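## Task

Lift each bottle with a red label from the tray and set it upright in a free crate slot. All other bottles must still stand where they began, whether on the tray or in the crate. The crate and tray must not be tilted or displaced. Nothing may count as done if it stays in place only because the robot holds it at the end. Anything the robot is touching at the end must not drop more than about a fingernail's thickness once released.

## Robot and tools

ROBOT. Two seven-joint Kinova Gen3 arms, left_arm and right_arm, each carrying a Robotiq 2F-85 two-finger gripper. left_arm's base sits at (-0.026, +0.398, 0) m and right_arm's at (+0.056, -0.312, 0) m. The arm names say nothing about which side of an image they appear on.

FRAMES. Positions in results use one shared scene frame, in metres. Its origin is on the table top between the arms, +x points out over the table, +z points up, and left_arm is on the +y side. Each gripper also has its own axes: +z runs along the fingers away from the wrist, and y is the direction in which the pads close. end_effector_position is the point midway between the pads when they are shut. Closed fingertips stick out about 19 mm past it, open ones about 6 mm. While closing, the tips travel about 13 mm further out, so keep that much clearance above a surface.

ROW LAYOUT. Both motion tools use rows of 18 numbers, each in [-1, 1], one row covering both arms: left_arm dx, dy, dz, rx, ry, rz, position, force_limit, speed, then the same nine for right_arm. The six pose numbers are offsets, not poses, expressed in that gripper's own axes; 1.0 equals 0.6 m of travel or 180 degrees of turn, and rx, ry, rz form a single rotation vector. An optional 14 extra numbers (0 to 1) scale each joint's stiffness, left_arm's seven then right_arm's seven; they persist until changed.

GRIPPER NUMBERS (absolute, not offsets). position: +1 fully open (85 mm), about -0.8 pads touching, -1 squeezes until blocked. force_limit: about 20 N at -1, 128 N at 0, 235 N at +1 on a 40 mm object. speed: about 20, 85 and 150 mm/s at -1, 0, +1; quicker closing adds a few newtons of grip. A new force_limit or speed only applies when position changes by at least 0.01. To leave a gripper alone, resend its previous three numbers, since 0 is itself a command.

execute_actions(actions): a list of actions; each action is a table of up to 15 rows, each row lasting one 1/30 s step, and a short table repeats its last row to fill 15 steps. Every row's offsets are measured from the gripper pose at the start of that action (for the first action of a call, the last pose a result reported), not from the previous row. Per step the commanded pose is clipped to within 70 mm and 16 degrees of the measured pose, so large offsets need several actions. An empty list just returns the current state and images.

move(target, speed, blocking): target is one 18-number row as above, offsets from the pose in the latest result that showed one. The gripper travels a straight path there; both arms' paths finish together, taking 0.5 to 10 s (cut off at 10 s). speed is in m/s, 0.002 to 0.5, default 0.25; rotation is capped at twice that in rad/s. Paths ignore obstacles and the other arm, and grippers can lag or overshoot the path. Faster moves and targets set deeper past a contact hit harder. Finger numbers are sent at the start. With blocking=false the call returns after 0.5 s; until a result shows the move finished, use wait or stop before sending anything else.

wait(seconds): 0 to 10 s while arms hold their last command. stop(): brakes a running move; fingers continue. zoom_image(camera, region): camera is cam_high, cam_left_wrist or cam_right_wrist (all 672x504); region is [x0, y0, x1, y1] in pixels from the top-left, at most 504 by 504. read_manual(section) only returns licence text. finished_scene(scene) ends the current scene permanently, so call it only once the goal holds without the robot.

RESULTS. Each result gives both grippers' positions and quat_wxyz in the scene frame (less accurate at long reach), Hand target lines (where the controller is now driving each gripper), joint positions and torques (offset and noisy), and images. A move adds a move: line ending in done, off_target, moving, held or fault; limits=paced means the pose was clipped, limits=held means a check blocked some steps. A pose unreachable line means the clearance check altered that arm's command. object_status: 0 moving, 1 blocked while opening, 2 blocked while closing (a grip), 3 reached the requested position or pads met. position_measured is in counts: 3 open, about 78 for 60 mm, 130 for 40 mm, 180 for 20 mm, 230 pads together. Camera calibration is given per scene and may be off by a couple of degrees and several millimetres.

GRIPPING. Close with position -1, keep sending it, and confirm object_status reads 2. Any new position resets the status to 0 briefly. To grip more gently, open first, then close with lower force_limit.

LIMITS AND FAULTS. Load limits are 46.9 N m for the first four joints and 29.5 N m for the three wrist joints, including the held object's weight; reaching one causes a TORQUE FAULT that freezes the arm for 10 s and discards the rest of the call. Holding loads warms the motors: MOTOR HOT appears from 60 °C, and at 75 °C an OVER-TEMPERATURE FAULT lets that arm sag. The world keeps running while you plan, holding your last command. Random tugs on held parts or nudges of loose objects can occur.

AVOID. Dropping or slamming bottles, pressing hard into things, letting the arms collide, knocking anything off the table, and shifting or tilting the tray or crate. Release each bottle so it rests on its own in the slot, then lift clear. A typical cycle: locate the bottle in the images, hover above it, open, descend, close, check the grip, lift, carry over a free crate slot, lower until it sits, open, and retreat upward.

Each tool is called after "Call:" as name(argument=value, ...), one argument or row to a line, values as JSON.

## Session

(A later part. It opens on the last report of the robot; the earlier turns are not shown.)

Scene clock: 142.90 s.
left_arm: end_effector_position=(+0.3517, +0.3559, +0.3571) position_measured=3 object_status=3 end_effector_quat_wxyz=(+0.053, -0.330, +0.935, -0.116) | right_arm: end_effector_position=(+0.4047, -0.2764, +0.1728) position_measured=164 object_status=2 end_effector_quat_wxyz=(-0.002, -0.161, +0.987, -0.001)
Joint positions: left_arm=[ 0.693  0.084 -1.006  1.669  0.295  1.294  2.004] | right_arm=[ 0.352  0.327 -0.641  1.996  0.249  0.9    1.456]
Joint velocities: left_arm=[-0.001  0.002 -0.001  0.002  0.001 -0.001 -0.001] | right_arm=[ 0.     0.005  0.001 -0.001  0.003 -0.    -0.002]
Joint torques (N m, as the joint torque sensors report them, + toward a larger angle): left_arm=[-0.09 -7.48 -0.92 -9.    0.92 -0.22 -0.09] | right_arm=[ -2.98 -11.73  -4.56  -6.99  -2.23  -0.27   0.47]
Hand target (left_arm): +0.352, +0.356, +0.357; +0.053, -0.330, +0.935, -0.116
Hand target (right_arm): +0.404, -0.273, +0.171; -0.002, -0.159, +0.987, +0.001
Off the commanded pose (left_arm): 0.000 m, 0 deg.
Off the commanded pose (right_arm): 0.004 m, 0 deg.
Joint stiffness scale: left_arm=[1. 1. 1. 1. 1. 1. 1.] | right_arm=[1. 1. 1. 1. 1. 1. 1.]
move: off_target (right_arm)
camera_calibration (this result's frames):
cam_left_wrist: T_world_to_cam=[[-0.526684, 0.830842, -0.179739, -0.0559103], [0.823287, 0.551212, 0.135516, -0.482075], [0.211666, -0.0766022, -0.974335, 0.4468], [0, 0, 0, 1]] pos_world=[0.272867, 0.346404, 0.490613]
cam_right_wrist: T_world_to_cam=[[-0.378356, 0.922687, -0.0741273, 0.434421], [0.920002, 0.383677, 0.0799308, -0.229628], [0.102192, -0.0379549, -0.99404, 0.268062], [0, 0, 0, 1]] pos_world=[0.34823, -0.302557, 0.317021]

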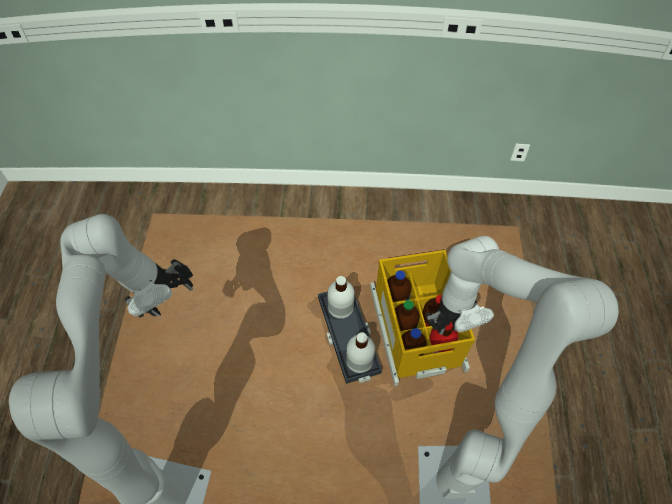

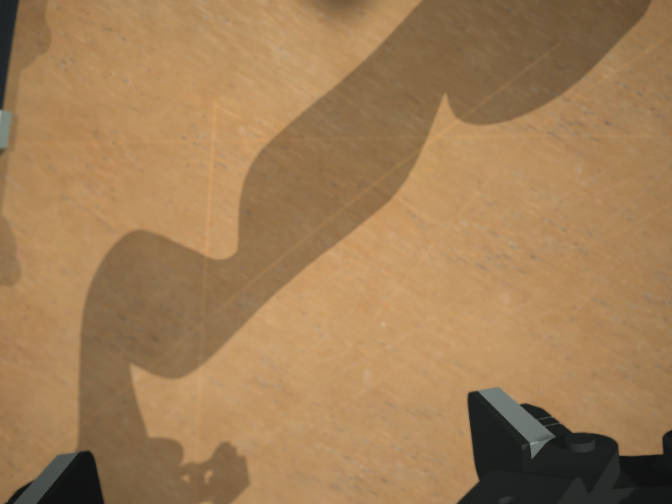

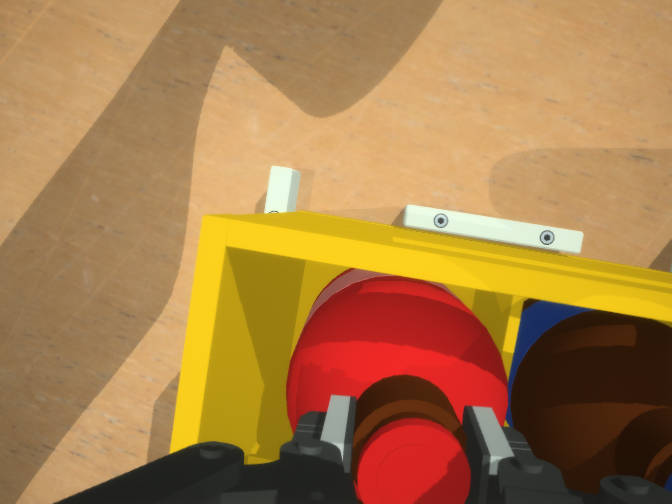

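Call:
move(
  target=[0,0,0,0,0,0,1,0,0, 0,-0.008,0.02,0,0,0,-1,0.3,0],
  speed=0.03,
)

Scene clock: 149.03 s.
left_arm: end_effector_position=(+0.3517, +0.3559, +0.3571) position_measured=3 object_status=3 end_effector_quat_wxyz=(+0.053, -0.330, +0.935, -0.116) | right_arm: end_effector_position=(+0.4054, -0.2788, +0.1624) position_measured=164 object_status=2 end_effector_quat_wxyz=(-0.003, -0.162, +0.987, +0.002)
Joint positions: left_arm=[ 0.693  0.084 -1.006  1.669  0.295  1.294  2.004] | right_arm=[ 0.352  0.348 -0.632  2.01   0.262  0.869  1.456]
Joint velocities: left_arm=[ 0.001  0.001  0.    -0.     0.    -0.    -0.001] | right_arm=[ 0.     0.006  0.002  0.    -0.001 -0.001  0.001]
Joint torques (N m, as the joint torque sensors report them, + toward a larger angle): left_arm=[ 0.07 -7.52 -0.75 -9.39  0.69 -0.35 -0.11] | right_arm=[ -0.21 -12.34  -1.74  -7.61   0.21   0.38   0.41]
Hand target (left_arm): +0.352, +0.356, +0.357; +0.053, -0.330, +0.935, -0.116
Hand target (right_arm): +0.406, -0.281, +0.161; -0.002, -0.161, +0.987, -0.001
Off the commanded pose (left_arm): 0.000 m, 0 deg.
Off the commanded pose (right_arm): 0.003 m, 0 deg.
Joint stiffness scale: left_arm=[1. 1. 1. 1. 1. 1. 1.] | right_arm=[1. 1. 1. 1. 1. 1. 1.]
move: done
camera_calibration (this result's frames):
cam_left_wrist: T_world_to_cam=[[-0.526684, 0.830842, -0.179739, -0.0559102], [0.823287, 0.551212, 0.135516, -0.482076], [0.211666, -0.0766022, -0.974335, 0.4468], [0, 0, 0, 1]] pos_world=[0.272867, 0.346404, 0.490613]
cam_right_wrist: T_world_to_cam=[[-0.381024, 0.92197, -0.0692212, 0.436265], [0.919136, 0.385825, 0.0795438, -0.227514], [0.100044, -0.0333156, -0.994425, 0.259779], [0, 0, 0, 1]] pos_world=[0.349355, -0.305788, 0.306627]

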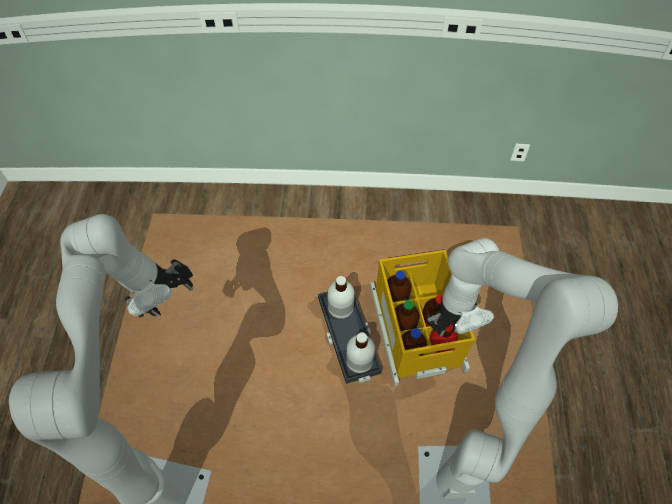

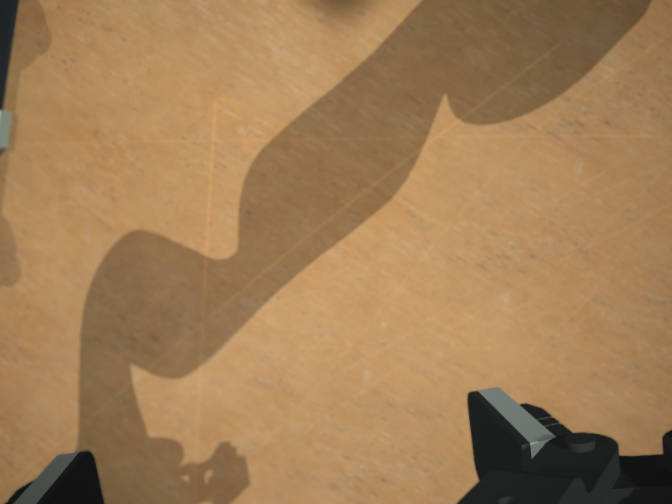

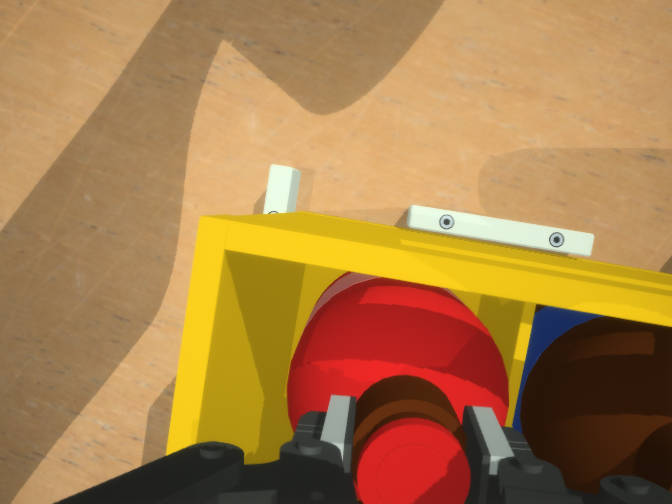

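Release with a partial opening, then lift away.

Call:
execute_actions(
  actions=[
    [[0,0,0,0,0,0,1,0,0, 0,0,0,0,0,0,0.0,0.3,0]],
    [[0,0,0,0,0,0,1,0,0, 0,0,0,0,0,0,0.0,0.3,0]],
  ],
)

Call:
move(
  target=[0,0,0,0,0,0,1,0,0, 0.15,0,-0.3,0,0,0,0.0,0.3,0],
  speed=0.2,
)

Scene clock: 157.27 s.
left_arm: end_effector_position=(+0.3517, +0.3559, +0.3571) position_measured=3 object_status=3 end_effector_quat_wxyz=(+0.053, -0.330, +0.935, -0.116) | right_arm: end_effector_position=(+0.4054, -0.2789, +0.1624) position_measured=129 object_status=3 end_effector_quat_wxyz=(-0.003, -0.162, +0.987, +0.002)
Joint positions: left_arm=[ 0.693  0.084 -1.006  1.669  0.295  1.294  2.004] | right_arm=[ 0.352  0.348 -0.632  2.01   0.262  0.869  1.456]
Joint velocities: left_arm=[-0.     0.001  0.    -0.     0.002  0.     0.   ] | right_arm=[ 0.    -0.001  0.001 -0.001 -0.001  0.    -0.   ]
Joint torques (N m, as the joint torque sensors report them, + toward a larger angle): left_arm=[-0.24 -7.77 -1.09 -9.12  0.75 -0.34 -0.07] | right_arm=[ -0.15 -10.72  -1.77  -5.97   0.02   0.41   0.36]
Hand target (left_arm): +0.352, +0.356, +0.357; +0.053, -0.330, +0.935, -0.116
Hand target (right_arm): +0.405, -0.279, +0.162; -0.003, -0.162, +0.987, +0.002
Off the commanded pose (left_arm): 0.000 m, 0 deg.
Off the commanded pose (right_arm): 0.000 m, 0 deg.
Joint stiffness scale: left_arm=[1. 1. 1. 1. 1. 1. 1.] | right_arm=[1. 1. 1. 1. 1. 1. 1.]
camera_calibration (this result's frames):
cam_left_wrist: T_world_to_cam=[[-0.526684, 0.830841, -0.179739, -0.0559101], [0.823287, 0.551212, 0.135516, -0.482075], [0.211666, -0.0766024, -0.974335, 0.4468], [0, 0, 0, 1]] pos_world=[0.272867, 0.346404, 0.490613]
cam_right_wrist: T_world_to_cam=[[-0.3809, 0.922015, -0.0692999, 0.436322], [0.919177, 0.385712, 0.0796191, -0.227582], [0.10014, -0.033372, -0.994414, 0.259714], [0, 0, 0, 1]] pos_world=[0.349375, -0.305847, 0.30662]

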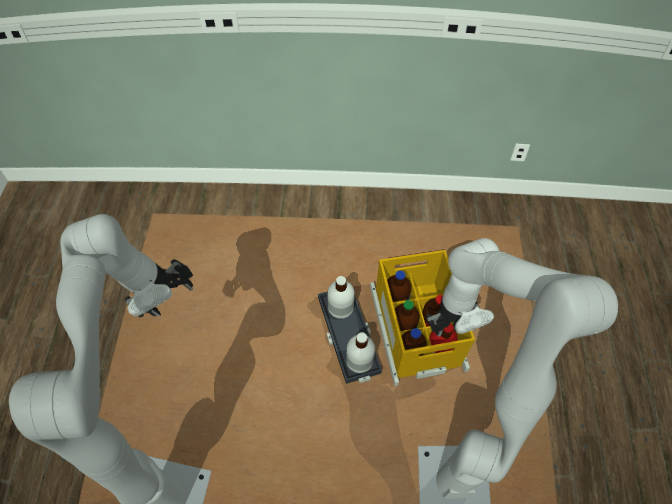

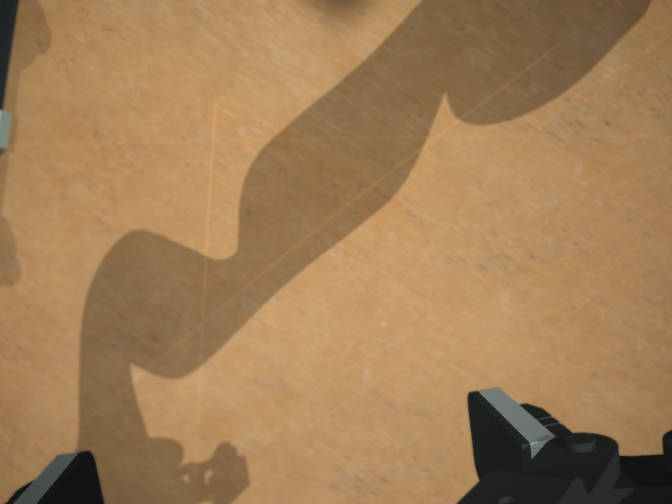

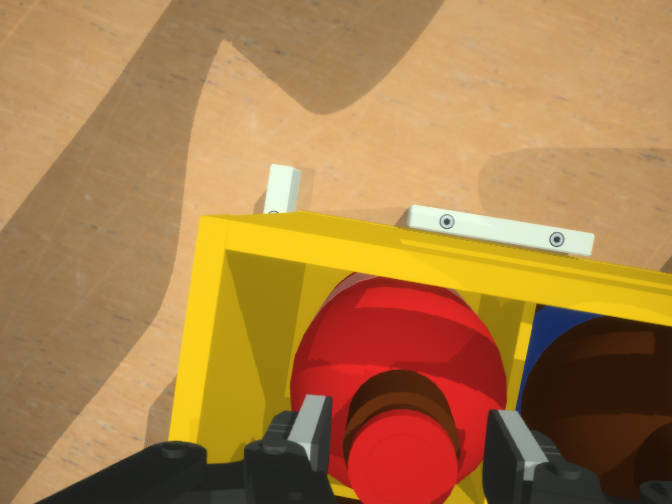

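Scene clock: 158.80 s.
left_arm: end_effector_position=(+0.3517, +0.3559, +0.3571) position_measured=3 object_status=3 end_effector_quat_wxyz=(+0.053, -0.330, +0.935, -0.116) | right_arm: end_effector_position=(+0.3218, -0.3082, +0.3416) position_measured=129 object_status=3 end_effector_quat_wxyz=(-0.003, -0.161, +0.987, -0.001)
Joint positions: left_arm=[ 0.693  0.084 -1.006  1.669  0.295  1.294  2.004] | right_arm=[ 0.545 -0.103 -0.559  1.822 -0.052  1.413  1.875]
Joint velocities: left_arm=[ 0.    -0.002 -0.001  0.     0.     0.    -0.001] | right_arm=[ 0.    -0.005  0.003  0.001  0.     0.     0.   ]
Joint torques (N m, as the joint torque sensors report them, + toward a larger angle): left_arm=[-0.29 -7.36 -1.23 -9.03  0.59 -0.5  -0.15] | right_arm=[-0.38 -5.38  0.36 -8.03  0.21  0.54  0.57]
Hand target (left_arm): +0.352, +0.356, +0.357; +0.053, -0.330, +0.935, -0.116
Hand target (right_arm): +0.321, -0.307, +0.343; -0.003, -0.163, +0.987, +0.002
Off the commanded pose (left_arm): 0.000 m, 0 deg.
Off the commanded pose (right_arm): 0.001 m, 0 deg.
Joint stiffness scale: left_arm=[1. 1. 1. 1. 1. 1. 1.] | right_arm=[1. 1. 1. 1. 1. 1. 1.]
move: done
camera_calibration (this result's frames):
cam_left_wrist: T_world_to_cam=[[-0.526684, 0.830842, -0.179739, -0.0559102], [0.823287, 0.551212, 0.135516, -0.482076], [0.211667, -0.0766022, -0.974335, 0.4468], [0, 0, 0, 1]] pos_world=[0.272867, 0.346404, 0.490613]
cam_right_wrist: T_world_to_cam=[[-0.379132, 0.922317, -0.0747672, 0.445328], [0.919792, 0.384462, 0.0785564, -0.153825], [0.101199, -0.0389871, -0.994102, 0.44314], [0, 0, 0, 1]] pos_world=[0.26548, -0.334317, 0.485906]

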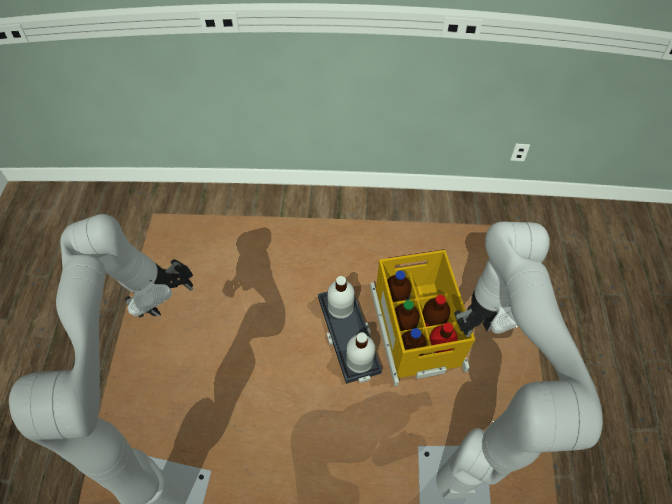

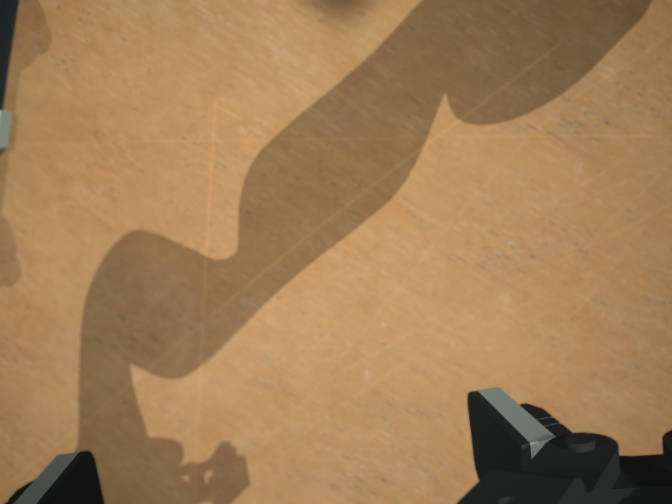

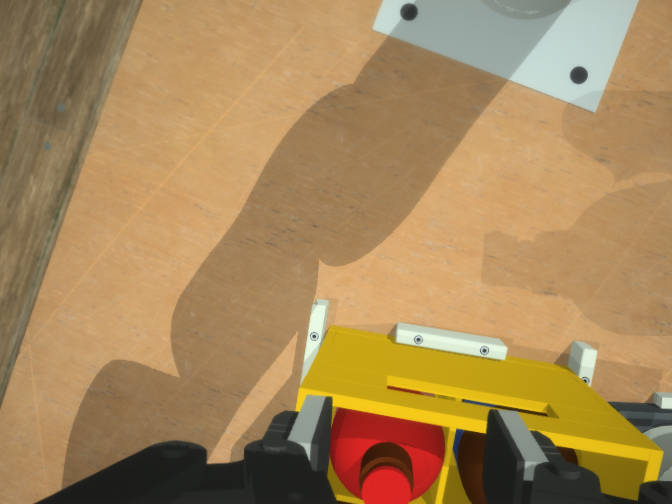

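Done.

Call:
finished_scene(
  scene=1,
)

The scene is finished: the task was done.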